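# Move the flask from heating mantle into a cork ring

## Task

Lift the round-bottom flask out of its heating mantle and set it standing upright inside a cork ring placed on the desk; the cork rings start out on the shelved bench by the window, so a ring must end up on the desk with the flask in it. The flask must never touch the floor. It is glass, so dropping it more than a few centimetres or knocking it hard breaks it, and that counts as failure. Afterwards the robot must release the flask and move away from it. The robot itself must not tip over or finish leaning. The result only counts if it stays put without the robot holding it.

## Robot and tools

Robot: a wheeled base with a vertical column, a tilting head and two six-joint arms (left and right), each ending in a two-finger gripper. Folded, as at the start, it is 0.73 m long, 0.62 m wide, 1.88 m tall, with its front 0.40 m ahead of the column. The base only drives straight or turns on the spot; it cannot slide sideways. Cameras: cam_head_left, cam_head_right (head), cam_left_wrist, cam_right_wrist (on each hand) and nav_camera (low on the front, about 0.22 m up).

Frames: the base frame has its origin on the floor under the column, midway between the drive wheels; x forward, y to the left, z up, metres. left_hand and right_hand are reported in it: the point where the fingers meet (tips reach 8 mm further). The hand's z axis runs along the fingers (quat_wxyz maps (0,0,1) onto it), its y axis across the opening. The odometry frame is the base frame as it was when the scene began; base_odometry counts wheel turns only, so slip reads as motion. Heading is positive to the left, -3.142 to 3.142.

execute_actions(actions, cameras): actions is a list holding one action or nothing (empty = just report state and images). An action may contain "base", "joints", and optional "speeds"; its motions start together. base takes exactly one key: translate_m, a relative straight drive in metres, forward positive, -3 to 3; or rotate_rad, a relative turn in radians, left/counter-clockwise positive, -3.2 to 3.2. A base move measures from where the base last reported itself. joints is one dictionary for both arms and the head, keyed by joint name, each value an absolute target: head_tilt_rad (-0.61 to 1.308, 0 level, positive looks down); left_joint1_rad..left_joint6_rad and right_joint1_rad..right_joint6_rad in radians (joint1 -2.879 to 2.879; joint2 0 to 3.141; joint3 0 to 3.019; joint4 -1.692 to 1.57; joint5 -1.57 to 1.57, positive swings the hand to the robot's right; joint6 -2.094 to 2.094, positive rolls clockwise viewed from behind); left_gripper_m and right_gripper_m are fingertip gap in metres, 0 to 0.093. Done tolerances: head 0.03, joints 1-6 0.045, 0.14, 0.09, 0.055, 0.03, 0.035, gripper 0.003. speeds can cap translate_m (0.05 to 0.8 m/s) or rotate_rad (0.1 to 1 rad/s) for that action only; defaults are the maxima. A base move needing over 8.667 s is refused; no action runs past 15 s. Unknown keys or out-of-range values reject the whole call. Omitted joints may still be driving toward older targets. cameras: list of names, or "all"/null for all, [] for none. If a result reports a stop, later motion calls in the same reply are skipped.

wait(seconds 0 to 10): commands nothing, returns state and images. zoom_image(camera, region [x0,y0,x1,y1] pixels, top-left origin, max 504x504) enlarges part of that camera's latest image. finished_scene(scene): pass the current scene number to end it for good; do this only once the flask stands by itself.

Arm geometry (approximate): with left_joint1_rad -1.57 or right_joint1_rad 1.57 and joints 5, 6 at 0, the arm moves in a forward-facing vertical plane 0.23 m beside the column. Let a = j2 - 0.35, b = 1.05 + j2 - j3, c = b - j4 (c = 1.57 means fingers straight down). Hand ahead = 0.12 + 0.39 sin a + 0.38 cos b + 0.25 cos c; up = 1.46 + 0.39 cos a - 0.38 sin b - 0.25 sin c. Example j2, j3, j4 = 0.93, 0.78, 0.14 gives 0.60 m ahead, 1.21 m up. Reality sits up to ~5 cm lower and nearer the column (about 12 cm with heavy or far loads); trust the reported hand position (1-3 cm). Reach is about 1 m from the shoulder, lowest about 0.47 m up, so the floor is out of reach. Light loads (up to 0.3 kg) are fine out to 0.6 m ahead at 0.65-1.6 m height with fingers down.

Gripping: fingers are 7 cm long; outer span is 1 cm over the reading at the tips, 5 cm at the base; the housing is 10 x 7 cm and the wrist camera sticks out 11 cm on one side. To grip, command a gap smaller than the object; off_target is then expected. A reading staying 0.002 m or more above target means something is held. Small joint changes (under about 0.03 rad, 0.08 for joints 2 and 3) may not move anything; for gentle contact step about 0.05 rad per call from your previous target. Raising a lowered hand may first pull it a few cm toward the column.

Result lines: base_status and joint_status give done, off_target, time_out, contact_stop (base only: a wheel stalled; back off 0.05 m before retrying or turning), or not_followed after "joint command not followed" (a self-collision check; undo the offending joints by at least 0.05 rad, or move the other arm away). on_its_own covers uncommanded things; "held at" is a held target. motor_effort lists left_wheel and right_wheel (positive pushes forward). turned_by_wheels vs turned_by_imu disagreeing by over ~4% and 0.05 rad means a collision or slip. base_tilt is in degrees. wheel_motors_off = 1 means the wheels are cut for 2 s after about 3 s of hard pushing. Joint torques and Motor temperatures follow arm joint order; MOTOR HOT appears from 85 °C and at 100 °C the arm drops its load (OVER-TEMPERATURE FAULT). A blocked arm keeps pushing; relieve it by resending its reported positions as targets (a loaded arm sags slightly each time).

Avoid: dropping or banging the flask, letting it reach the floor, table edges between 0.30 and 1.20 m catching the column, the two arms striking or pressing each other, long hard pushes, and tilting the robot. A loose object may occasionally be nudged by something. Reasoning time lets the scene run while the robot holds its last command.

Each tool is called after "Request:" as name(argument=value, ...) on one line, values as JSON.

## Session

Request:
execute_actions(actions=[])

Scene clock: 0.00 s.
Joint torques (N m, as the arm reports them, + toward a larger angle): no reading
Motor temperatures (°C, as the motors report them): left_arm=[24 23 22 25 24 24] | right_arm=[25 27 22 26 25 23]
base_odometry: x=+0.000 y=+0.000 heading=+0.000 (m, m, rad; odometry frame)
turned_by_wheels: +0.000 (rad since the last result)
turned_by_imu: +0.000 (rad since the last result)
base_tilt: forward=-0.1 right=-0.4 (deg)
base_status: not commanded
joint_positions: head_tilt_rad=+0.894 left_joint1_rad=-1.566 left_joint2_rad=+0.856 left_joint3_rad=+0.407 left_joint4_rad=-0.976 left_joint5_rad=+0.013 left_joint6_rad=-0.090 left_gripper_m=+0.095 right_joint1_rad=+1.579 right_joint2_rad=+0.912 right_joint3_rad=+0.389 right_joint4_rad=-0.938 right_joint5_rad=-0.043 right_joint6_rad=+0.044 right_gripper_m=+0.094
joint_status: not commanded
wheel_motors_off: 0
motor_effort: left_wheel=+1 right_wheel=+0 (%)
left_hand: x=+0.1473 y=+0.2233 z=+1.2588 quat_wxyz=(+0.435, +0.045, -0.899, -0.015) (m; base frame)
right_hand: x=+0.1324 y=-0.2165 z=+1.2538 quat_wxyz=(+0.452, -0.026, -0.891, -0.011) (m; base frame)
pictures: cam_head_left, cam_head_right, cam_left_wrist, cam_right_wrist, nav_camera
Images, in order (width x height): cam_head_left 672x504, cam_head_right 672x504, cam_left_wrist 672x504, cam_right_wrist 672x504, nav_camera 672x504.

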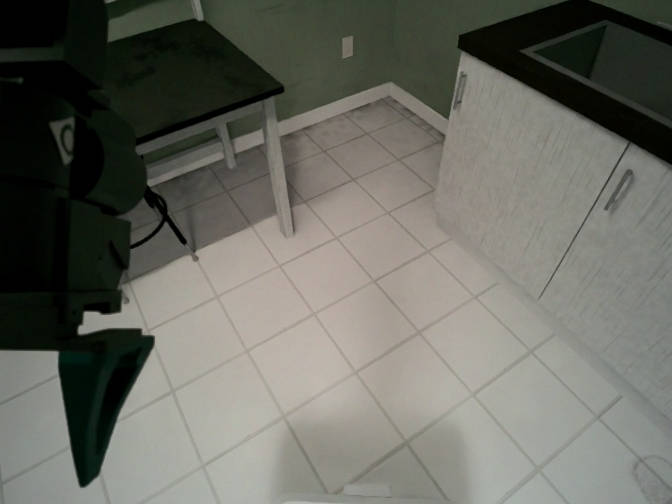

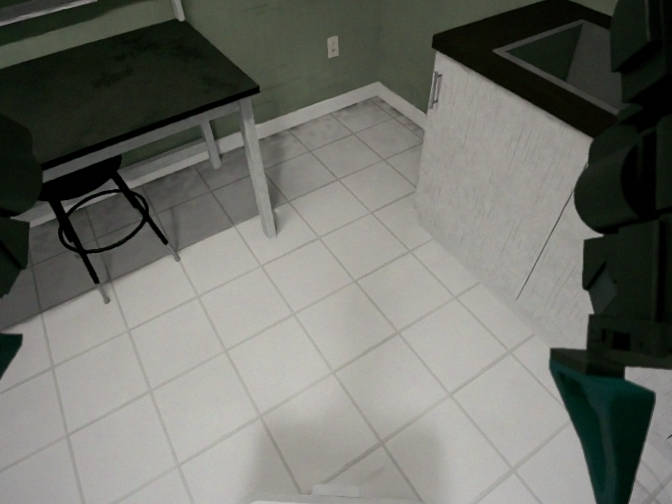

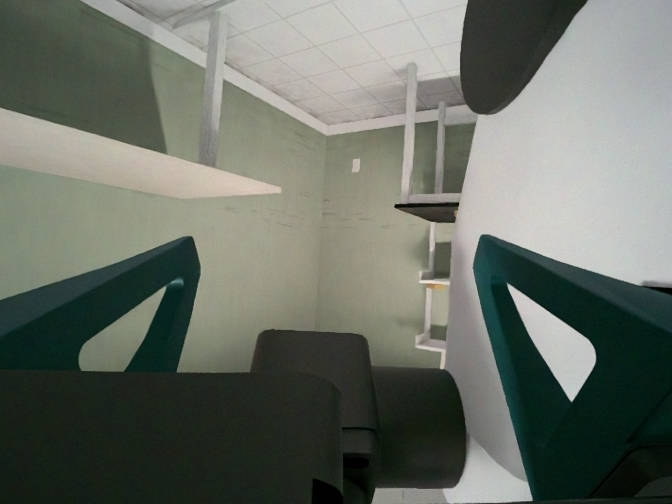

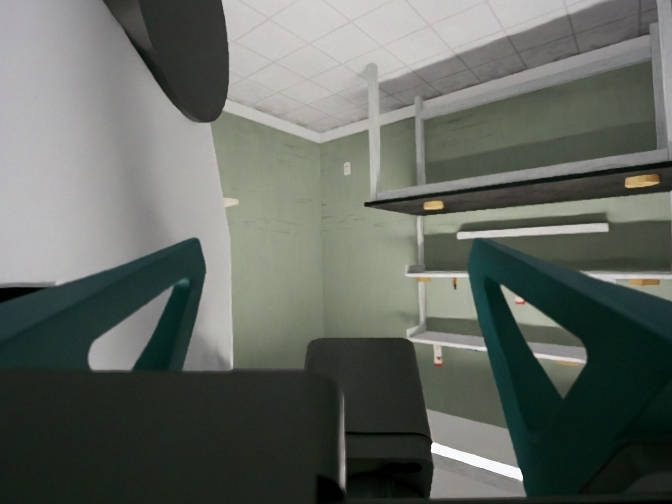

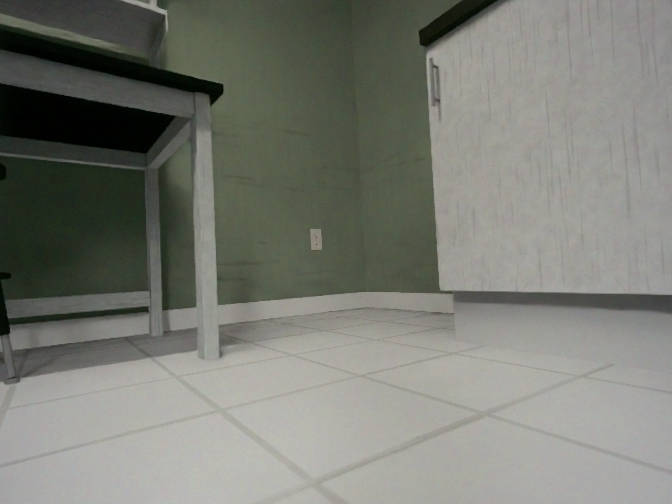

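Rings behind-right, desk behind-left.

Request:
execute_actions(actions=[{"base":{"rotate_rad":1.0},"joints":{"head_tilt_rad":0.4}}], cameras=["cam_head_left","cam_head_right"])

Request:
execute_actions(actions=[{"base":{"rotate_rad":1.1}}], cameras=["cam_head_left","cam_head_right"])

Request:
execute_actions(actions=[{"base":{"rotate_rad":1.55}}], cameras=["cam_head_left","cam_head_right"])

Scene clock: 7.53 s.
Joint torques (N m, as the arm reports them, + toward a larger angle): left_arm=[-0.47 -8.23 -0.26 -0.89 -0.03 -0.03] | right_arm=[-0.89 -6.22 -0.99 -1.41  0.01 -0.03]
Motor temperatures (°C, as the motors report them): left_arm=[24 23 22 25 24 24] | right_arm=[25 27 22 26 25 23]
base_odometry: x=+0.000 y=+0.000 heading=+0.999 (m, m, rad; odometry frame)
turned_by_wheels: +0.999 (rad since the last result)
turned_by_imu: +0.983 (rad since the last result)
base_tilt: forward=-0.2 right=-0.4 (deg)
base_status: done
joint_positions: head_tilt_rad=+0.419 left_joint1_rad=-1.566 left_joint2_rad=+0.856 left_joint3_rad=+0.407 left_joint4_rad=-0.976 left_joint5_rad=+0.013 left_joint6_rad=-0.090 left_gripper_m=+0.095 right_joint1_rad=+1.579 right_joint2_rad=+0.912 right_joint3_rad=+0.389 right_joint4_rad=-0.938 right_joint5_rad=-0.043 right_joint6_rad=+0.044 right_gripper_m=+0.094
joint_status: all done
wheel_motors_off: 0
motor_effort: left_wheel=-3(43) right_wheel=+2(43) (%)
left_hand: x=+0.1473 y=+0.2233 z=+1.2588 quat_wxyz=(+0.435, +0.045, -0.899, -0.015) (m; base frame)
right_hand: x=+0.1324 y=-0.2165 z=+1.2538 quat_wxyz=(+0.452, -0.026, -0.891, -0.011) (m; base frame)
pictures: cam_head_left, cam_head_right
camera_calibration (this result's frames):
cam_head_left: T_world_to_cam=[[0.0595221, -0.998126, 0.0141736, 0.00448187], [-0.390514, -0.0363503, -0.919879, 1.43639], [0.918671, 0.0492181, -0.391946, 0.486593], [0, 0, 0, 1]] pos_world=[0.113645, 0.0327375, 1.51196]
cam_head_right: T_world_to_cam=[[0.0649807, -0.997856, -0.00786643, -0.0422782], [-0.408305, -0.0193943, -0.91264, 1.43072], [0.91053, 0.0625159, -0.408689, 0.517763], [0, 0, 0, 1]] pos_world=[0.115479, -0.0468082, 1.517]
Images, in order (width x height): cam_head_left 672x504, cam_head_right 672x504.

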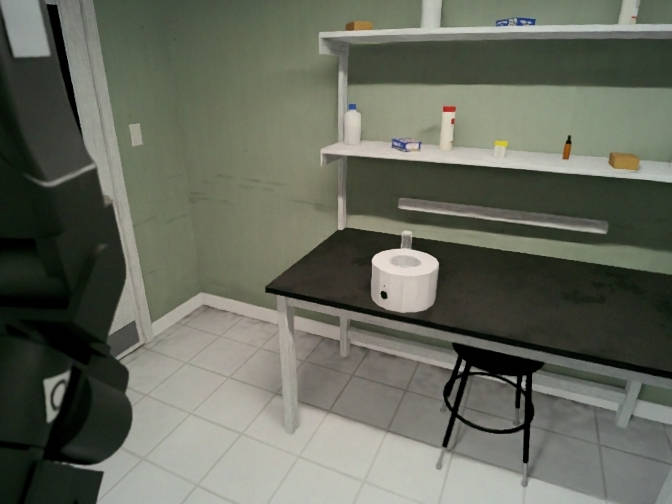

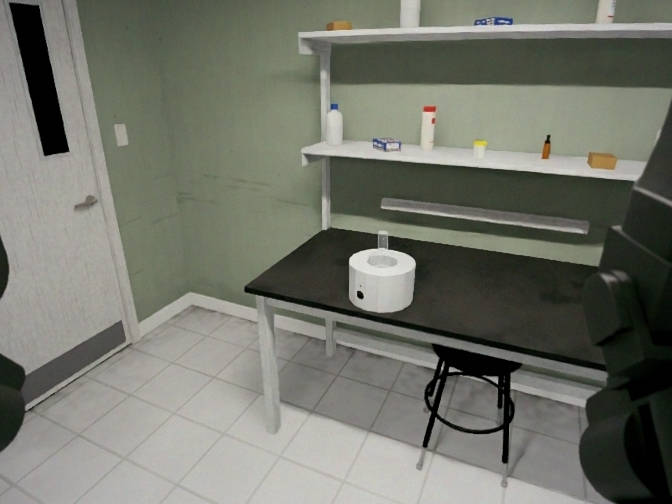

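Scene clock: 10.00 s.
Joint torques (N m, as the arm reports them, + toward a larger angle): left_arm=[-0.26 -8.36 -0.25 -1.08 -0.02 -0.02] | right_arm=[-0.92 -6.25 -0.96 -1.41  0.   -0.03]
Motor temperatures (°C, as the motors report them): left_arm=[24 23 22 25 24 24] | right_arm=[25 27 22 26 25 23]
base_odometry: x=+0.000 y=+0.000 heading=+2.098 (m, m, rad; odometry frame)
turned_by_wheels: +1.099 (rad since the last result)
turned_by_imu: +1.087 (rad since the last result)
base_tilt: forward=-0.2 right=-0.4 (deg)
base_status: done
joint_positions: head_tilt_rad=+0.419 left_joint1_rad=-1.566 left_joint2_rad=+0.856 left_joint3_rad=+0.407 left_joint4_rad=-0.976 left_joint5_rad=+0.013 left_joint6_rad=-0.090 left_gripper_m=+0.095 right_joint1_rad=+1.579 right_joint2_rad=+0.912 right_joint3_rad=+0.389 right_joint4_rad=-0.938 right_joint5_rad=-0.043 right_joint6_rad=+0.044 right_gripper_m=+0.094
joint_status: not commanded
wheel_motors_off: 0
motor_effort: left_wheel=-3(32) right_wheel=+3(30) (%)
left_hand: x=+0.1473 y=+0.2233 z=+1.2588 quat_wxyz=(+0.435, +0.045, -0.899, -0.015) (m; base frame)
right_hand: x=+0.1324 y=-0.2165 z=+1.2538 quat_wxyz=(+0.452, -0.026, -0.891, -0.011) (m; base frame)
pictures: cam_head_left, cam_head_right
camera_calibration (this result's frames):
cam_head_left: T_world_to_cam=[[0.0595214, -0.998126, 0.0141765, 0.00447747], [-0.390469, -0.0363503, -0.919898, 1.43642], [0.91869, 0.0492181, -0.391901, 0.486524], [0, 0, 0, 1]] pos_world=[0.113647, 0.0327375, 1.51197]
cam_head_right: T_world_to_cam=[[0.0649811, -0.997856, -0.00786329, -0.0422831], [-0.40826, -0.0193943, -0.912659, 1.43075], [0.91055, 0.0625159, -0.408645, 0.517694], [0, 0, 0, 1]] pos_world=[0.11548, -0.0468082, 1.51701]
Images, in order (width x height): cam_head_left 672x504, cam_head_right 672x504.

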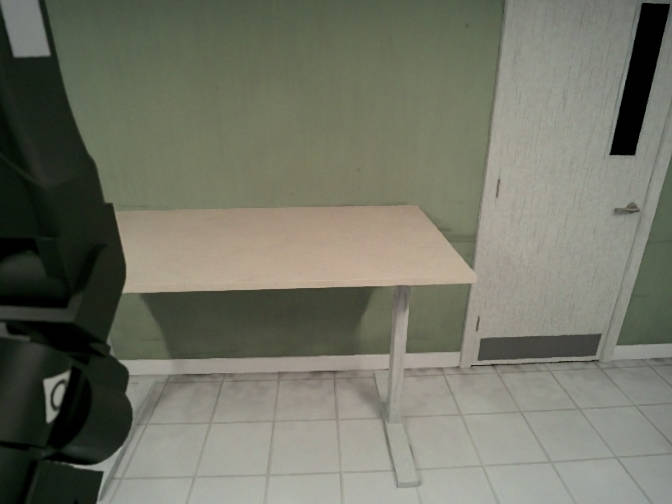

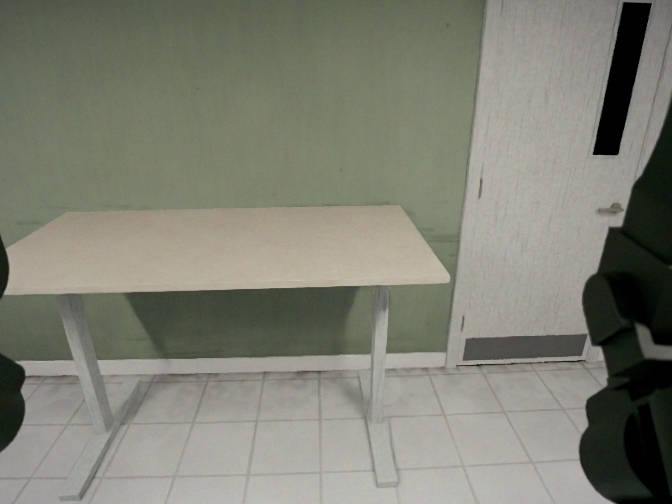

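Scene clock: 12.87 s.
Joint torques (N m, as the arm reports them, + toward a larger angle): left_arm=[-0.14 -8.1  -0.32 -0.97 -0.03 -0.04] | right_arm=[-0.85 -6.22 -0.9  -1.42  0.01 -0.03]
Motor temperatures (°C, as the motors report them): left_arm=[24 23 22 25 24 24] | right_arm=[25 27 22 26 25 23]
base_odometry: x=+0.000 y=+0.000 heading=-2.636 (m, m, rad; odometry frame)
turned_by_wheels: +1.549 (rad since the last result)
turned_by_imu: +1.532 (rad since the last result)
base_tilt: forward=-0.2 right=-0.4 (deg)
base_status: done
joint_positions: head_tilt_rad=+0.419 left_joint1_rad=-1.566 left_joint2_rad=+0.856 left_joint3_rad=+0.407 left_joint4_rad=-0.976 left_joint5_rad=+0.013 left_joint6_rad=-0.090 left_gripper_m=+0.095 right_joint1_rad=+1.579 right_joint2_rad=+0.912 right_joint3_rad=+0.389 right_joint4_rad=-0.938 right_joint5_rad=-0.043 right_joint6_rad=+0.044 right_gripper_m=+0.095
joint_status: not commanded
wheel_motors_off: 0
motor_effort: left_wheel=-1(29) right_wheel=+2(30) (%)
left_hand: x=+0.1473 y=+0.2233 z=+1.2588 quat_wxyz=(+0.435, +0.045, -0.899, -0.015) (m; base frame)
right_hand: x=+0.1324 y=-0.2165 z=+1.2538 quat_wxyz=(+0.452, -0.026, -0.891, -0.011) (m; base frame)
pictures: cam_head_left, cam_head_right
camera_calibration (this result's frames):
cam_head_left: T_world_to_cam=[[0.059521, -0.998126, 0.0141782, 0.00447477], [-0.390442, -0.0363503, -0.91991, 1.43644], [0.918701, 0.0492181, -0.391874, 0.486481], [0, 0, 0, 1]] pos_world=[0.113647, 0.0327375, 1.51197]
cam_head_right: T_world_to_cam=[[0.0649813, -0.997856, -0.00786136, -0.0422861], [-0.408233, -0.0193943, -0.912672, 1.43077], [0.910562, 0.0625159, -0.408618, 0.517652], [0, 0, 0, 1]] pos_world=[0.11548, -0.0468082, 1.51701]
Images, in order (width x height): cam_head_left 672x504, cam_head_right 672x504.

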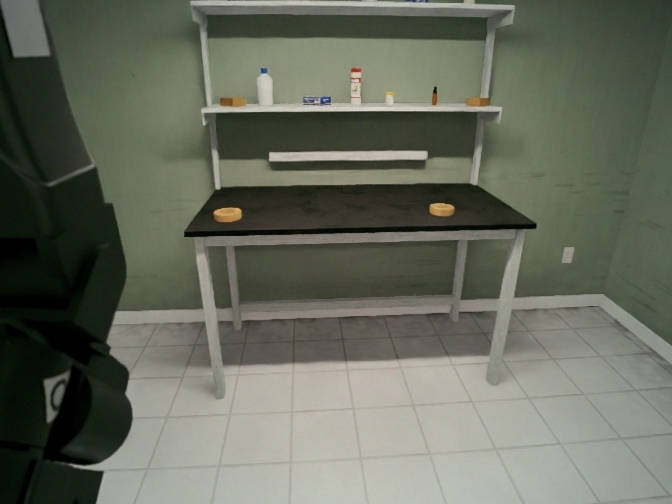

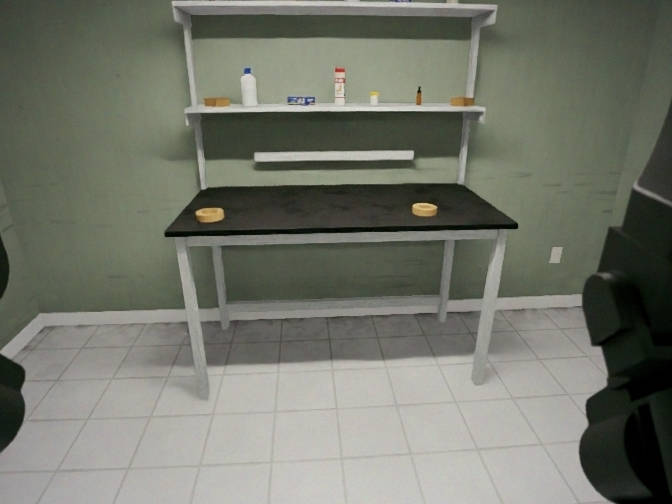

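Request:
execute_actions(actions=[{"base":{"rotate_rad":-0.04}}], cameras=[])

Request:
execute_actions(actions=[{"base":{"translate_m":1.3},"joints":{"head_tilt_rad":0.75}}], cameras=["cam_head_left","cam_head_right"])

Scene clock: 18.20 s.
Joint torques (N m, as the arm reports them, + toward a larger angle): left_arm=[-0.1  -8.57 -0.29 -1.04 -0.03 -0.03] | right_arm=[-0.95 -6.17 -0.92 -1.44  0.01 -0.04]
Motor temperatures (°C, as the motors report them): left_arm=[24 23 22 25 24 24] | right_arm=[25 27 22 26 25 23]
base_odometry: x=+0.000 y=+0.000 heading=-2.675 (m, m, rad; odometry frame)
turned_by_wheels: -0.040 (rad since the last result)
turned_by_imu: -0.040 (rad since the last result)
base_tilt: forward=-0.2 right=-0.4 (deg)
base_status: done
joint_positions: head_tilt_rad=+0.419 left_joint1_rad=-1.566 left_joint2_rad=+0.856 left_joint3_rad=+0.407 left_joint4_rad=-0.976 left_joint5_rad=+0.013 left_joint6_rad=-0.090 left_gripper_m=+0.095 right_joint1_rad=+1.579 right_joint2_rad=+0.912 right_joint3_rad=+0.389 right_joint4_rad=-0.938 right_joint5_rad=-0.043 right_joint6_rad=+0.044 right_gripper_m=+0.095
joint_status: not commanded
wheel_motors_off: 0
motor_effort: left_wheel=+1(16) right_wheel=-1(17) (%)
left_hand: x=+0.1473 y=+0.2233 z=+1.2588 quat_wxyz=(+0.435, +0.045, -0.899, -0.015) (m; base frame)
right_hand: x=+0.1324 y=-0.2165 z=+1.2538 quat_wxyz=(+0.452, -0.026, -0.891, -0.011) (m; base frame)
pictures: none
No camera images: the call's "cameras" was empty. Leave "cameras" out to get every camera's image.

Scene clock: 21.73 s.
Joint torques (N m, as the arm reports them, + toward a larger angle): left_arm=[-0.55 -8.26 -0.47 -1.07 -0.03  0.01] | right_arm=[-0.89 -6.12 -0.86 -1.39  0.01 -0.03]
Motor temperatures (°C, as the motors report them): left_arm=[24 23 22 25 24 24] | right_arm=[25 27 22 26 25 23]
base_odometry: x=-1.161 y=-0.585 heading=-2.674 (m, m, rad; odometry frame)
turned_by_wheels: +0.002 (rad since the last result)
turned_by_imu: +0.001 (rad since the last result)
base_tilt: forward=-0.2 right=-0.4 (deg)
base_status: done
joint_positions: head_tilt_rad=+0.753 left_joint1_rad=-1.566 left_joint2_rad=+0.856 left_joint3_rad=+0.408 left_joint4_rad=-0.976 left_joint5_rad=+0.013 left_joint6_rad=-0.090 left_gripper_m=+0.095 right_joint1_rad=+1.579 right_joint2_rad=+0.912 right_joint3_rad=+0.388 right_joint4_rad=-0.938 right_joint5_rad=-0.043 right_joint6_rad=+0.044 right_gripper_m=+0.095
joint_status: all done
wheel_motors_off: 0
motor_effort: left_wheel=+2(66) right_wheel=-2(49) (%)
left_hand: x=+0.1479 y=+0.2233 z=+1.2586 quat_wxyz=(+0.435, +0.045, -0.899, -0.015) (m; base frame)
right_hand: x=+0.1318 y=-0.2165 z=+1.2541 quat_wxyz=(+0.453, -0.026, -0.891, -0.011) (m; base frame)
pictures: cam_head_left, cam_head_right
camera_calibration (this result's frames):
cam_head_left: T_world_to_cam=[[0.0608783, -0.998126, -0.00613215, 0.0356849], [-0.67061, -0.0363503, -0.740919, 1.1748], [0.739307, 0.0492181, -0.671567, 0.926178], [0, 0, 0, 1]] pos_world=[0.100929, 0.0327375, 1.49264]
cam_head_right: T_world_to_cam=[[0.0588064, -0.997856, -0.0287434, -0.00981905], [-0.685043, -0.0193943, -0.728245, 1.16059], [0.726125, 0.0625159, -0.684714, 0.952062], [0, 0, 0, 1]] pos_world=[0.104315, -0.0468082, 1.4968]
Images, in order (width x height): cam_head_left 672x504, cam_head_right 672x504.

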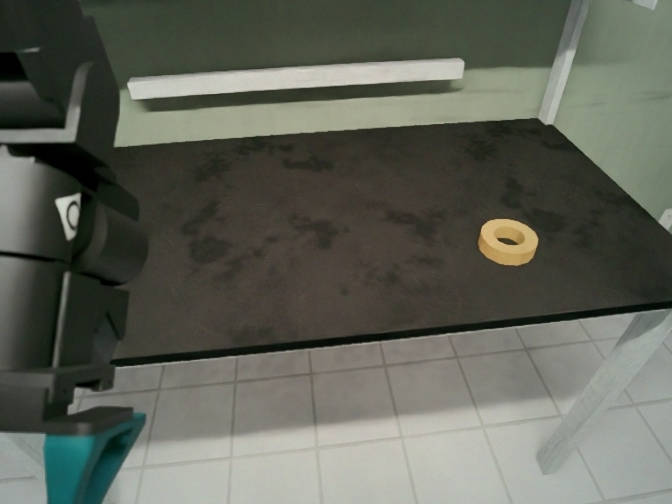

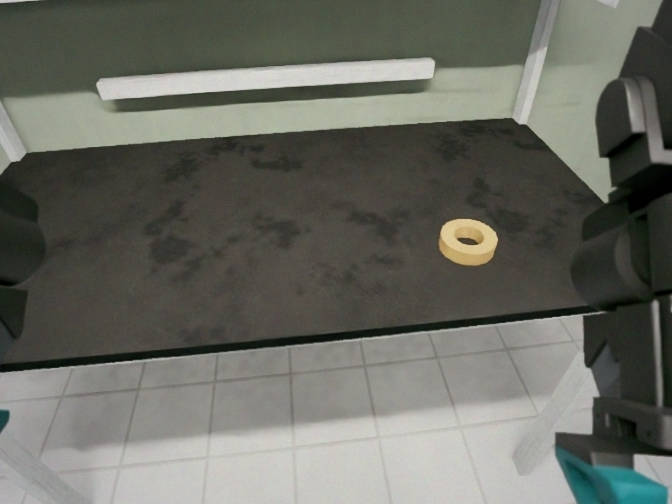

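Request:
execute_actions(actions=[{"base":{"translate_m":0.17},"joints":{"right_joint2_rad":1.41,"right_joint3_rad":1.33,"right_joint4_rad":-0.44,"right_joint5_rad":0,"right_joint6_rad":0,"right_gripper_m":0.06}}], cameras=["cam_head_left","cam_right_wrist"])

Scene clock: 30.17 s.
Joint torques (N m, as the arm reports them, + toward a larger angle): left_arm=[-0.13 -7.65 -0.32 -0.98 -0.07 -0.01] | right_arm=[ -0.98 -16.55   4.28   0.69   0.13  -0.1 ]
Motor temperatures (°C, as the motors report them): left_arm=[24 23 22 25 24 24] | right_arm=[25 27 22 26 25 23]
base_odometry: x=-1.313 y=-0.662 heading=-2.672 (m, m, rad; odometry frame)
turned_by_wheels: +0.002 (rad since the last result)
turned_by_imu: +0.000 (rad since the last result)
base_tilt: forward=-0.2 right=-0.4 (deg)
base_status: done
joint_positions: head_tilt_rad=+0.753 left_joint1_rad=-1.566 left_joint2_rad=+0.856 left_joint3_rad=+0.408 left_joint4_rad=-0.976 left_joint5_rad=+0.013 left_joint6_rad=-0.090 left_gripper_m=+0.095 right_joint1_rad=+1.579 right_joint2_rad=+1.406 right_joint3_rad=+1.327 right_joint4_rad=-0.441 right_joint5_rad=-0.002 right_joint6_rad=+0.006 right_gripper_m=+0.060
joint_status: all done
wheel_motors_off: 0
motor_effort: left_wheel=+2(39) right_wheel=-1(42) (%)
left_hand: x=+0.1481 y=+0.2233 z=+1.2585 quat_wxyz=(+0.435, +0.045, -0.899, -0.015) (m; base frame)
right_hand: x=+0.6244 y=-0.2201 z=+1.0534 quat_wxyz=(-0.002, -0.001, -1.000, -0.005) (m; base frame)
pictures: cam_head_left, cam_right_wrist
camera_calibration (this result's frames):
cam_head_left: T_world_to_cam=[[0.0608771, -0.998126, -0.00614375, 0.0357028], [-0.670752, -0.0363503, -0.740791, 1.17461], [0.739179, 0.0492181, -0.671708, 0.926401], [0, 0, 0, 1]] pos_world=[0.10092, 0.0327375, 1.49263]
cam_right_wrist: T_world_to_cam=[[-0.00158132, -0.999962, 0.00859638, -0.228838], [-0.815462, 0.00626513, 0.578776, -0.0876175], [-0.578808, -0.0060948, -0.815441, 1.34302], [0, 0, 0, 1]] pos_world=[0.70554, -0.220095, 1.14783]
Images, in order (width x height): cam_head_left 672x504, cam_right_wrist 672x504.

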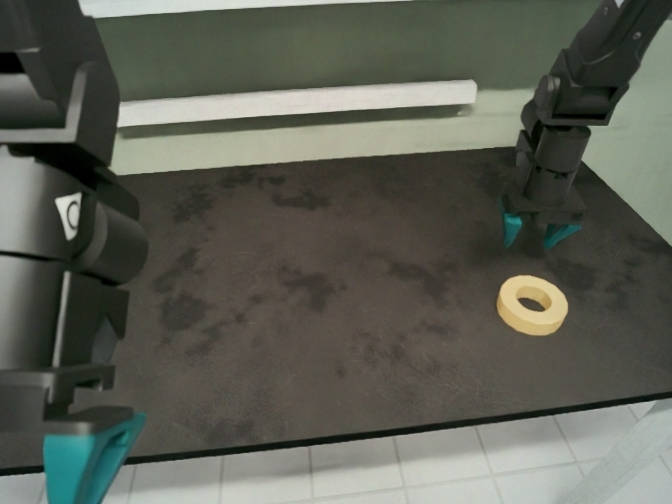

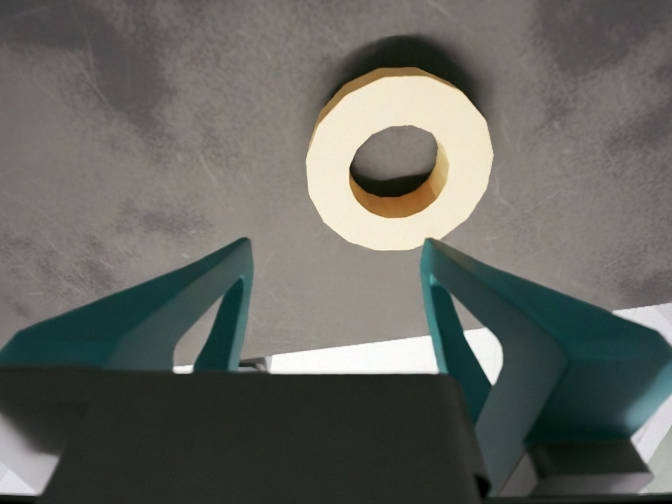

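Request:
execute_actions(actions=[{"joints":{"right_joint2_rad":1.70,"right_joint3_rad":1.50,"right_joint4_rad":-0.32}}], cameras=["cam_head_left","cam_right_wrist"])

Scene clock: 36.27 s.
Joint torques (N m, as the arm reports them, + toward a larger angle): left_arm=[-0.27 -8.12 -0.42 -1.19 -0.03 -0.03] | right_arm=[ -1.   -15.06   2.93   0.62  -0.1   -0.02]
Motor temperatures (°C, as the motors report them): left_arm=[24 23 22 25 24 24] | right_arm=[25 28 22 26 25 23]
base_odometry: x=-1.313 y=-0.662 heading=-2.672 (m, m, rad; odometry frame)
turned_by_wheels: +0.000 (rad since the last result)
turned_by_imu: -0.001 (rad since the last result)
base_tilt: forward=-0.1 right=-0.4 (deg)
base_status: not commanded
joint_positions: head_tilt_rad=+0.753 left_joint1_rad=-1.566 left_joint2_rad=+0.856 left_joint3_rad=+0.408 left_joint4_rad=-0.976 left_joint5_rad=+0.013 left_joint6_rad=-0.090 left_gripper_m=+0.095 right_joint1_rad=+1.579 right_joint2_rad=+1.666 right_joint3_rad=+1.507 right_joint4_rad=-0.317 right_joint5_rad=+0.003 right_joint6_rad=-0.001 right_gripper_m=+0.060
joint_status: all done
wheel_motors_off: 0
motor_effort: left_wheel=+2(3) right_wheel=-3(4) (%)
left_hand: x=+0.1479 y=+0.2233 z=+1.2586 quat_wxyz=(+0.435, +0.045, -0.899, -0.015) (m; base frame)
right_hand: x=+0.6441 y=-0.2203 z=+0.9491 quat_wxyz=(-0.024, +0.002, -1.000, -0.002) (m; base frame)
pictures: cam_head_left, cam_right_wrist
camera_calibration (this result's frames):
cam_head_left: T_world_to_cam=[[0.0608771, -0.998126, -0.00614375, 0.0357028], [-0.670752, -0.0363503, -0.740791, 1.17461], [0.739179, 0.0492181, -0.671708, 0.926401], [0, 0, 0, 1]] pos_world=[0.10092, 0.0327375, 1.49263]
cam_right_wrist: T_world_to_cam=[[0.00433217, -0.999887, 0.0143761, -0.237373], [-0.840129, 0.00415806, 0.542371, 0.0387652], [-0.54237, -0.0144274, -0.840016, 1.26736], [0, 0, 0, 1]] pos_world=[0.720972, -0.219223, 1.04699]
Images, in order (width x height): cam_head_left 672x504, cam_right_wrist 672x504.

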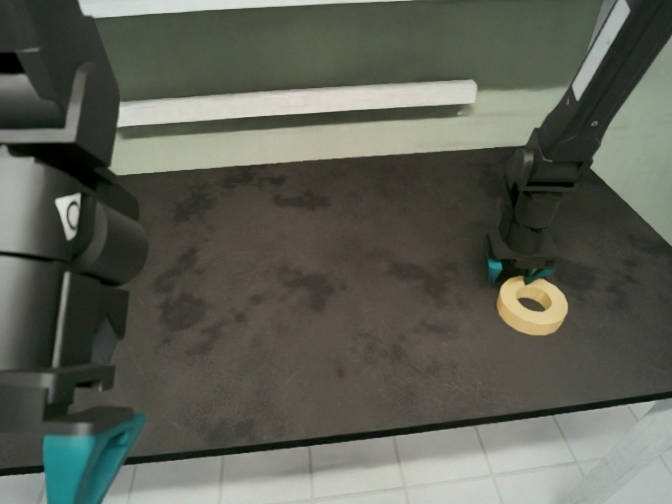

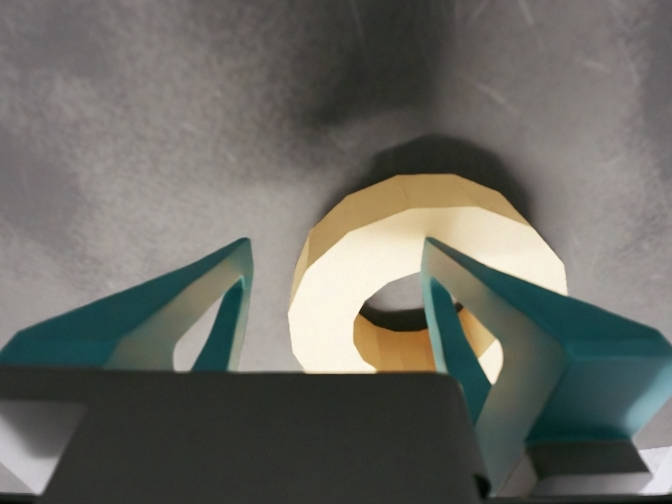

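Request:
execute_actions(actions=[{"joints":{"right_joint2_rad":1.6,"right_joint3_rad":1.44,"right_joint4_rad":-0.36}}], cameras=[])

Request:
execute_actions(actions=[{"base":{"translate_m":-0.035}}], cameras=[])

Request:
execute_actions(actions=[{"joints":{"right_joint2_rad":1.72,"right_joint3_rad":1.51,"right_joint4_rad":-0.32}}], cameras=["cam_head_left","cam_right_wrist"])

Scene clock: 41.93 s.
Joint torques (N m, as the arm reports them, + toward a larger angle): left_arm=[-0.21 -8.42 -0.35 -1.06 -0.04  0.  ] | right_arm=[ -1.01 -19.22   3.05   0.33  -0.07  -0.03]
Motor temperatures (°C, as the motors report them): left_arm=[24 23 22 25 24 24] | right_arm=[25 28 22 26 25 23]
base_odometry: x=-1.313 y=-0.662 heading=-2.672 (m, m, rad; odometry frame)
turned_by_wheels: +0.000 (rad since the last result)
turned_by_imu: -0.001 (rad since the last result)
base_tilt: forward=-0.2 right=-0.4 (deg)
base_status: not commanded
joint_positions: head_tilt_rad=+0.753 left_joint1_rad=-1.566 left_joint2_rad=+0.856 left_joint3_rad=+0.408 left_joint4_rad=-0.976 left_joint5_rad=+0.013 left_joint6_rad=-0.090 left_gripper_m=+0.095 right_joint1_rad=+1.579 right_joint2_rad=+1.631 right_joint3_rad=+1.441 right_joint4_rad=-0.353 right_joint5_rad=+0.003 right_joint6_rad=-0.001 right_gripper_m=+0.060
joint_status: all done
wheel_motors_off: 0
motor_effort: left_wheel=+3(2) right_wheel=-3(3) (%)
left_hand: x=+0.1479 y=+0.2233 z=+1.2586 quat_wxyz=(+0.435, +0.045, -0.899, -0.015) (m; base frame)
right_hand: x=+0.6132 y=-0.2204 z=+0.9581 quat_wxyz=(+0.010, +0.002, -1.000, -0.002) (m; base frame)
pictures: none
No camera images: the call's "cameras" was empty. Leave "cameras" out to get every camera's image.

Scene clock: 42.90 s.
Joint torques (N m, as the arm reports them, + toward a larger angle): left_arm=[-0.32 -8.16 -0.08 -1.05 -0.03 -0.03] | right_arm=[ -0.92 -18.91   3.2    0.39  -0.08  -0.02]
Motor temperatures (°C, as the motors report them): left_arm=[24 23 22 25 24 24] | right_arm=[25 29 22 26 25 23]
base_odometry: x=-1.281 y=-0.646 heading=-2.673 (m, m, rad; odometry frame)
turned_by_wheels: -0.001 (rad since the last result)
turned_by_imu: -0.001 (rad since the last result)
base_tilt: forward=-0.2 right=-0.4 (deg)
base_status: done
joint_positions: head_tilt_rad=+0.754 left_joint1_rad=-1.566 left_joint2_rad=+0.856 left_joint3_rad=+0.404 left_joint4_rad=-0.976 left_joint5_rad=+0.013 left_joint6_rad=-0.090 left_gripper_m=+0.095 right_joint1_rad=+1.579 right_joint2_rad=+1.627 right_joint3_rad=+1.439 right_joint4_rad=-0.354 right_joint5_rad=+0.002 right_joint6_rad=-0.001 right_gripper_m=+0.060
joint_status: not commanded
wheel_motors_off: 0
motor_effort: left_wheel=+0(30) right_wheel=+0(35) (%)
left_hand: x=+0.1457 y=+0.2233 z=+1.2593 quat_wxyz=(+0.437, +0.045, -0.898, -0.015) (m; base frame)
right_hand: x=+0.6142 y=-0.2203 z=+0.9600 quat_wxyz=(+0.009, +0.002, -1.000, -0.002) (m; base frame)
pictures: none
No camera images: the call's "cameras" was empty. Leave "cameras" out to get every camera's image.

Scene clock: 43.80 s.
Joint torques (N m, as the arm reports them, + toward a larger angle): left_arm=[-0.33 -8.17 -0.02 -1.11 -0.05 -0.01] | right_arm=[ -0.99 -15.86   3.83   0.95  -0.07  -0.02]
Motor temperatures (°C, as the motors report them): left_arm=[24 23 22 25 24 24] | right_arm=[25 29 23 26 25 23]
base_odometry: x=-1.281 y=-0.646 heading=-2.673 (m, m, rad; odometry frame)
turned_by_wheels: +0.000 (rad since the last result)
turned_by_imu: +0.000 (rad since the last result)
base_tilt: forward=-0.2 right=-0.4 (deg)
base_status: not commanded
joint_positions: head_tilt_rad=+0.754 left_joint1_rad=-1.566 left_joint2_rad=+0.856 left_joint3_rad=+0.404 left_joint4_rad=-0.976 left_joint5_rad=+0.013 left_joint6_rad=-0.090 left_gripper_m=+0.095 right_joint1_rad=+1.579 right_joint2_rad=+1.696 right_joint3_rad=+1.502 right_joint4_rad=-0.326 right_joint5_rad=+0.002 right_joint6_rad=-0.001 right_gripper_m=+0.060
joint_status: all done
wheel_motors_off: 0
motor_effort: left_wheel=+0(1) right_wheel=+1(1) (%)
left_hand: x=+0.1457 y=+0.2233 z=+1.2593 quat_wxyz=(+0.437, +0.045, -0.898, -0.015) (m; base frame)
right_hand: x=+0.6232 y=-0.2201 z=+0.9330 quat_wxyz=(-0.001, +0.002, -1.000, -0.002) (m; base frame)
pictures: cam_head_left, cam_right_wrist
camera_calibration (this result's frames):
cam_head_left: T_world_to_cam=[[0.0608754, -0.998126, -0.00616055, 0.0357288], [-0.670956, -0.0363503, -0.740606, 1.17433], [0.738994, 0.0492181, -0.671912, 0.926725], [0, 0, 0, 1]] pos_world=[0.100907, 0.0327375, 1.49262]
cam_right_wrist: T_world_to_cam=[[0.00528324, -0.999894, 0.0135766, -0.23674], [-0.815093, 0.00355921, 0.579319, -0.0202552], [-0.579306, -0.0141269, -0.814988, 1.24226], [0, 0, 0, 1]] pos_world=[0.704388, -0.219094, 1.02737]
Images, in order (width x height): cam_head_left 672x504, cam_right_wrist 672x504.

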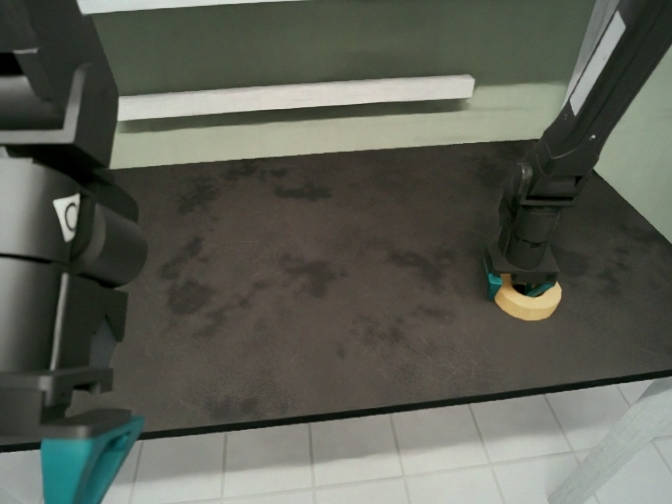

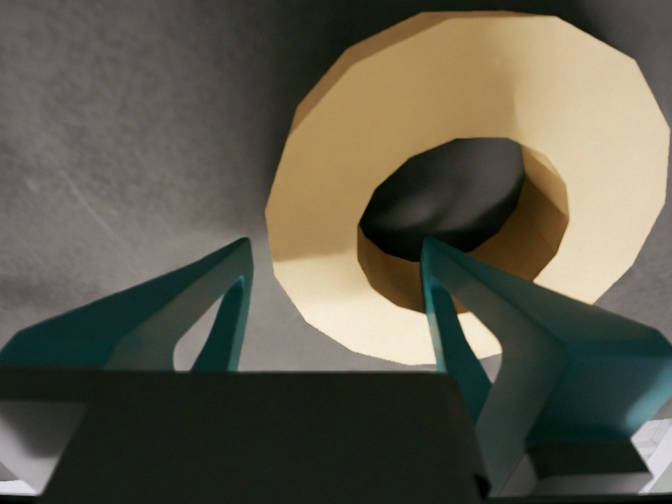

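Request:
execute_actions(actions=[{"joints":{"right_joint2_rad":1.77,"right_joint3_rad":1.55,"right_joint4_rad":-0.29}}], cameras=["cam_right_wrist"])

Request:
execute_actions(actions=[{"joints":{"right_gripper_m":0.0}}], cameras=[])

Request:
execute_actions(actions=[{"joints":{"right_joint2_rad":1.41,"right_joint3_rad":1.33,"right_joint4_rad":-0.44}}], cameras=["cam_head_left","cam_right_wrist"])

Scene clock: 49.03 s.
Joint torques (N m, as the arm reports them, + toward a larger angle): left_arm=[ 0.15 -8.45 -0.06 -1.06 -0.03  0.  ] | right_arm=[ -0.96 -14.85   4.23   1.13  -0.01  -0.03]
Motor temperatures (°C, as the motors report them): left_arm=[24 23 22 25 24 24] | right_arm=[25 29 23 26 25 23]
base_odometry: x=-1.281 y=-0.646 heading=-2.673 (m, m, rad; odometry frame)
turned_by_wheels: +0.000 (rad since the last result)
turned_by_imu: -0.001 (rad since the last result)
base_tilt: forward=-0.2 right=-0.4 (deg)
base_status: not commanded
joint_positions: head_tilt_rad=+0.754 left_joint1_rad=-1.566 left_joint2_rad=+0.856 left_joint3_rad=+0.404 left_joint4_rad=-0.976 left_joint5_rad=+0.013 left_joint6_rad=-0.090 left_gripper_m=+0.095 right_joint1_rad=+1.578 right_joint2_rad=+1.730 right_joint3_rad=+1.536 right_joint4_rad=-0.298 right_joint5_rad=+0.001 right_joint6_rad=+0.000 right_gripper_m=+0.060
joint_status: all done
wheel_motors_off: 0
motor_effort: left_wheel=-3(3) right_wheel=+2(2) (%)
left_hand: x=+0.1457 y=+0.2233 z=+1.2593 quat_wxyz=(+0.437, +0.045, -0.898, -0.015) (m; base frame)
right_hand: x=+0.6333 y=-0.2200 z=+0.9208 quat_wxyz=(-0.016, +0.002, -1.000, -0.003) (m; base frame)
pictures: cam_right_wrist
camera_calibration (this result's frames):
cam_right_wrist: T_world_to_cam=[[0.00378397, -0.999916, 0.0123869, -0.234483], [-0.831534, 0.00373423, 0.555461, 0.0275107], [-0.555461, -0.0124019, -0.83145, 1.23858], [0, 0, 0, 1]] pos_world=[0.711745, -0.219205, 1.01744]
Images, in order (width x height): cam_right_wrist 672x504.

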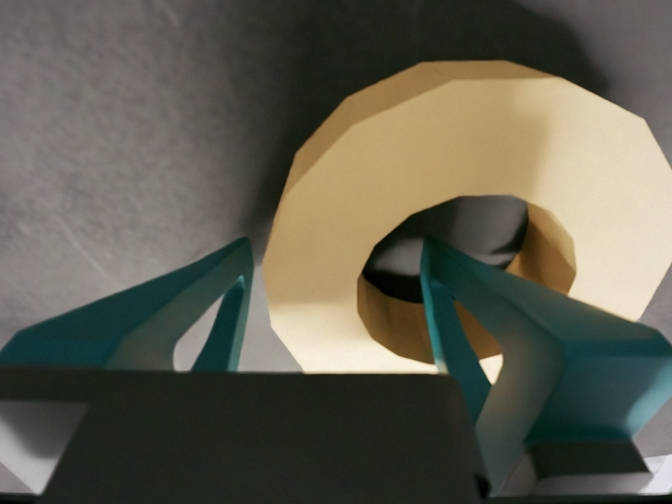

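Scene clock: 49.67 s.
Joint torques (N m, as the arm reports them, + toward a larger angle): left_arm=[ 0.05 -8.17 -0.06 -0.99 -0.08 -0.03] | right_arm=[ -0.99 -14.83   4.29   1.11   0.11  -0.03]
Motor temperatures (°C, as the motors report them): left_arm=[24 23 22 25 24 24] | right_arm=[25 29 23 26 25 23]
base_odometry: x=-1.281 y=-0.646 heading=-2.673 (m, m, rad; odometry frame)
turned_by_wheels: +0.000 (rad since the last result)
turned_by_imu: +0.000 (rad since the last result)
base_tilt: forward=-0.1 right=-0.4 (deg)
base_status: not commanded
joint_positions: head_tilt_rad=+0.754 left_joint1_rad=-1.566 left_joint2_rad=+0.856 left_joint3_rad=+0.404 left_joint4_rad=-0.976 left_joint5_rad=+0.013 left_joint6_rad=-0.090 left_gripper_m=+0.095 right_joint1_rad=+1.579 right_joint2_rad=+1.730 right_joint3_rad=+1.536 right_joint4_rad=-0.298 right_joint5_rad=-0.002 right_joint6_rad=+0.001 right_gripper_m=+0.024
joint_status: right_gripper_m off_target (ended at +0.024, target +0.000)
wheel_motors_off: 0
motor_effort: left_wheel=-1(0) right_wheel=+2(2) (%)
left_hand: x=+0.1457 y=+0.2233 z=+1.2593 quat_wxyz=(+0.437, +0.045, -0.898, -0.015) (m; base frame)
right_hand: x=+0.6334 y=-0.2192 z=+0.9208 quat_wxyz=(-0.016, +0.002, -1.000, -0.005) (m; base frame)
pictures: none
No camera images: the call's "cameras" was empty. Leave "cameras" out to get every camera's image.

Scene clock: 51.03 s.
Joint torques (N m, as the arm reports them, + toward a larger angle): left_arm=[-0.26 -8.18 -0.1  -0.95 -0.05 -0.03] | right_arm=[ -1.03 -15.46   4.38   0.9    0.1   -0.04]
Motor temperatures (°C, as the motors report them): left_arm=[24 23 22 25 24 24] | right_arm=[25 29 23 26 25 23]
base_odometry: x=-1.281 y=-0.646 heading=-2.673 (m, m, rad; odometry frame)
turned_by_wheels: +0.000 (rad since the last result)
turned_by_imu: +0.000 (rad since the last result)
base_tilt: forward=-0.2 right=-0.3 (deg)
base_status: not commanded
joint_positions: head_tilt_rad=+0.754 left_joint1_rad=-1.566 left_joint2_rad=+0.856 left_joint3_rad=+0.404 left_joint4_rad=-0.976 left_joint5_rad=+0.013 left_joint6_rad=-0.090 left_gripper_m=+0.095 right_joint1_rad=+1.579 right_joint2_rad=+1.390 right_joint3_rad=+1.327 right_joint4_rad=-0.444 right_joint5_rad=-0.002 right_joint6_rad=+0.001 right_gripper_m=+0.024
joint_status: all done
wheel_motors_off: 0
motor_effort: left_wheel=+0(2) right_wheel=+1(2) (%)
left_hand: x=+0.1459 y=+0.2233 z=+1.2592 quat_wxyz=(+0.437, +0.045, -0.898, -0.015) (m; base frame)
right_hand: x=+0.6305 y=-0.2202 z=+1.0619 quat_wxyz=(-0.008, +0.002, -1.000, -0.005) (m; base frame)
pictures: cam_head_left, cam_right_wrist
camera_calibration (this result's frames):
cam_head_left: T_world_to_cam=[[0.0608754, -0.998126, -0.00616056, 0.0357288], [-0.670956, -0.0363503, -0.740606, 1.17433], [0.738994, 0.0492181, -0.671912, 0.926725], [0, 0, 0, 1]] pos_world=[0.100907, 0.0327375, 1.49262]
cam_right_wrist: T_world_to_cam=[[0.00353885, -0.999953, 0.00899053, -0.232646], [-0.823384, 0.00218821, 0.56748, -0.0714955], [-0.567473, -0.00941089, -0.823338, 1.35398], [0, 0, 0, 1]] pos_world=[0.710303, -0.219737, 1.15745]
Images, in order (width x height): cam_head_left 672x504, cam_right_wrist 672x504.

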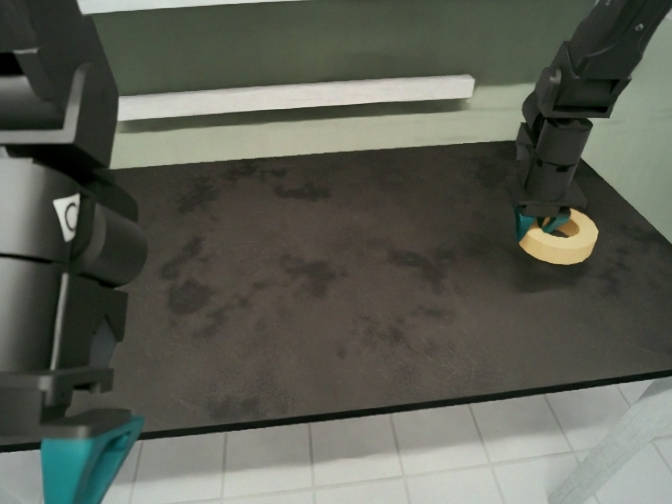

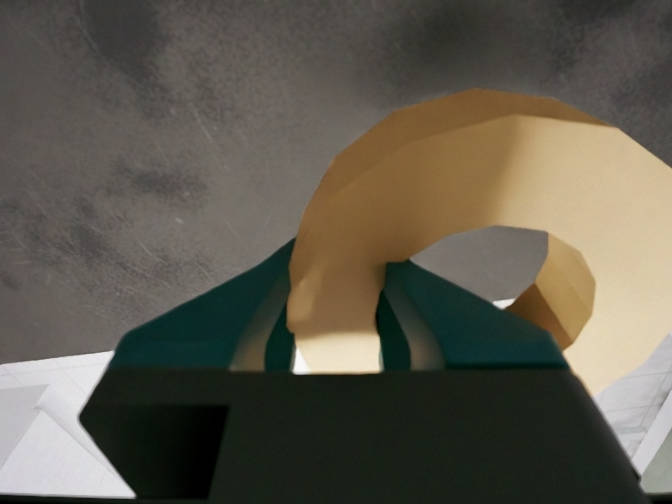

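Request:
execute_actions(actions=[{"base":{"translate_m":-1.0}}], cameras=[])

Request:
execute_actions(actions=[{"base":{"rotate_rad":-2.92}}], cameras=[])

Request:
execute_actions(actions=[{"base":{"translate_m":0.9}}], cameras=["cam_head_left","cam_head_right"])

Scene clock: 59.63 s.
Joint torques (N m, as the arm reports them, + toward a larger angle): left_arm=[-0.31 -8.21 -0.07 -1.02 -0.04 -0.01] | right_arm=[ -1.01 -15.23   4.43   0.88   0.11  -0.05]
Motor temperatures (°C, as the motors report them): left_arm=[24 23 22 25 24 24] | right_arm=[25 29 23 26 25 23]
base_odometry: x=-0.389 y=-0.194 heading=-2.672 (m, m, rad; odometry frame)
turned_by_wheels: +0.001 (rad since the last result)
turned_by_imu: -0.001 (rad since the last result)
base_tilt: forward=-0.2 right=-0.4 (deg)
base_status: done
joint_positions: head_tilt_rad=+0.754 left_joint1_rad=-1.566 left_joint2_rad=+0.856 left_joint3_rad=+0.403 left_joint4_rad=-0.976 left_joint5_rad=+0.013 left_joint6_rad=-0.090 left_gripper_m=+0.095 right_joint1_rad=+1.579 right_joint2_rad=+1.391 right_joint3_rad=+1.326 right_joint4_rad=-0.444 right_joint5_rad=-0.002 right_joint6_rad=+0.001 right_gripper_m=+0.024
joint_status: not commanded
wheel_motors_off: 0
motor_effort: left_wheel=+2(54) right_wheel=-1(64) (%)
left_hand: x=+0.1455 y=+0.2233 z=+1.2593 quat_wxyz=(+0.437, +0.045, -0.898, -0.015) (m; base frame)
right_hand: x=+0.6294 y=-0.2202 z=+1.0611 quat_wxyz=(-0.007, +0.002, -1.000, -0.005) (m; base frame)
pictures: none
No camera images: the call's "cameras" was empty. Leave "cameras" out to get every camera's image.

Scene clock: 63.87 s.
Joint torques (N m, as the arm reports them, + toward a larger angle): left_arm=[ 0.   -8.28 -0.04 -1.02 -0.03 -0.02] | right_arm=[ -1.05 -15.59   4.44   0.9    0.09  -0.04]
Motor temperatures (°C, as the motors report them): left_arm=[24 23 22 25 24 24] | right_arm=[25 29 23 26 25 23]
base_odometry: x=-0.389 y=-0.194 heading=+0.692 (m, m, rad; odometry frame)
turned_by_wheels: -2.919 (rad since the last result)
turned_by_imu: -2.886 (rad since the last result)
base_tilt: forward=-0.2 right=-0.4 (deg)
base_status: done
joint_positions: head_tilt_rad=+0.754 left_joint1_rad=-1.566 left_joint2_rad=+0.856 left_joint3_rad=+0.403 left_joint4_rad=-0.976 left_joint5_rad=+0.013 left_joint6_rad=-0.090 left_gripper_m=+0.095 right_joint1_rad=+1.579 right_joint2_rad=+1.391 right_joint3_rad=+1.326 right_joint4_rad=-0.444 right_joint5_rad=-0.002 right_joint6_rad=+0.001 right_gripper_m=+0.024
joint_status: not commanded
wheel_motors_off: 0
motor_effort: left_wheel=+2(55) right_wheel=-3(48) (%)
left_hand: x=+0.1455 y=+0.2233 z=+1.2593 quat_wxyz=(+0.437, +0.045, -0.898, -0.015) (m; base frame)
right_hand: x=+0.6294 y=-0.2202 z=+1.0611 quat_wxyz=(-0.007, +0.002, -1.000, -0.004) (m; base frame)
pictures: none
No camera images: the call's "cameras" was empty. Leave "cameras" out to get every camera's image.

Scene clock: 66.97 s.
Joint torques (N m, as the arm reports them, + toward a larger angle): left_arm=[-0.37 -8.19 -0.43 -1.07 -0.04 -0.02] | right_arm=[ -1.11 -15.41   4.4    0.86   0.09  -0.04]
Motor temperatures (°C, as the motors report them): left_arm=[24 23 22 25 24 24] | right_arm=[25 29 23 26 25 23]
base_odometry: x=+0.304 y=+0.380 heading=+0.692 (m, m, rad; odometry frame)
turned_by_wheels: +0.000 (rad since the last result)
turned_by_imu: -0.001 (rad since the last result)
base_tilt: forward=-0.2 right=-0.4 (deg)
base_status: done
joint_positions: head_tilt_rad=+0.754 left_joint1_rad=-1.566 left_joint2_rad=+0.856 left_joint3_rad=+0.409 left_joint4_rad=-0.976 left_joint5_rad=+0.013 left_joint6_rad=-0.090 left_gripper_m=+0.095 right_joint1_rad=+1.579 right_joint2_rad=+1.391 right_joint3_rad=+1.326 right_joint4_rad=-0.443 right_joint5_rad=-0.002 right_joint6_rad=+0.001 right_gripper_m=+0.024
joint_status: not commanded
wheel_motors_off: 0
motor_effort: left_wheel=+0(60) right_wheel=+0(56) (%)
left_hand: x=+0.1483 y=+0.2233 z=+1.2584 quat_wxyz=(+0.435, +0.045, -0.899, -0.015) (m; base frame)
right_hand: x=+0.6298 y=-0.2202 z=+1.0612 quat_wxyz=(-0.008, +0.002, -1.000, -0.004) (m; base frame)
pictures: cam_head_left, cam_head_right
camera_calibration (this result's frames):
cam_head_left: T_world_to_cam=[[0.0608745, -0.998126, -0.00616984, 0.0357431], [-0.671069, -0.0363503, -0.740503, 1.17418], [0.738892, 0.0492181, -0.672024, 0.926903], [0, 0, 0, 1]] pos_world=[0.1009, 0.0327375, 1.49261]
cam_head_right: T_world_to_cam=[[0.0587886, -0.997856, -0.0287798, -0.0097621], [-0.685493, -0.0193943, -0.72782, 1.15996], [0.725701, 0.0625159, -0.685164, 0.952775], [0, 0, 0, 1]] pos_world=[0.104288, -0.0468082, 1.49677]
Images, in order (width x height): cam_head_left 672x504, cam_head_right 672x504.

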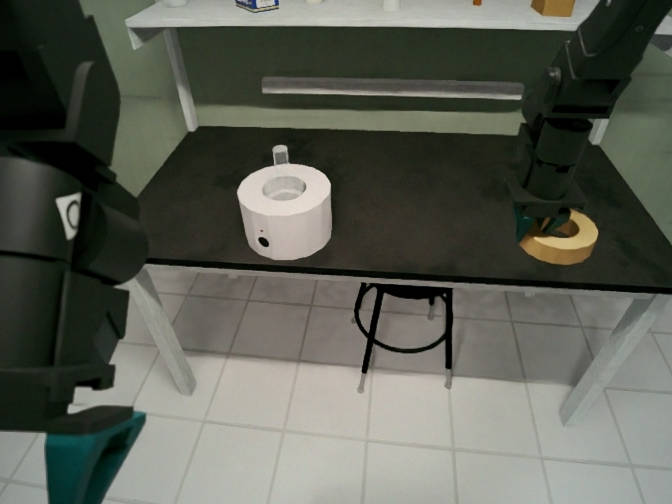

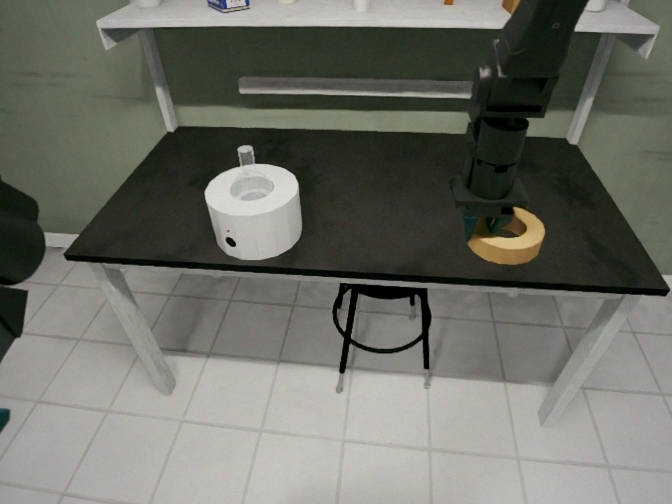

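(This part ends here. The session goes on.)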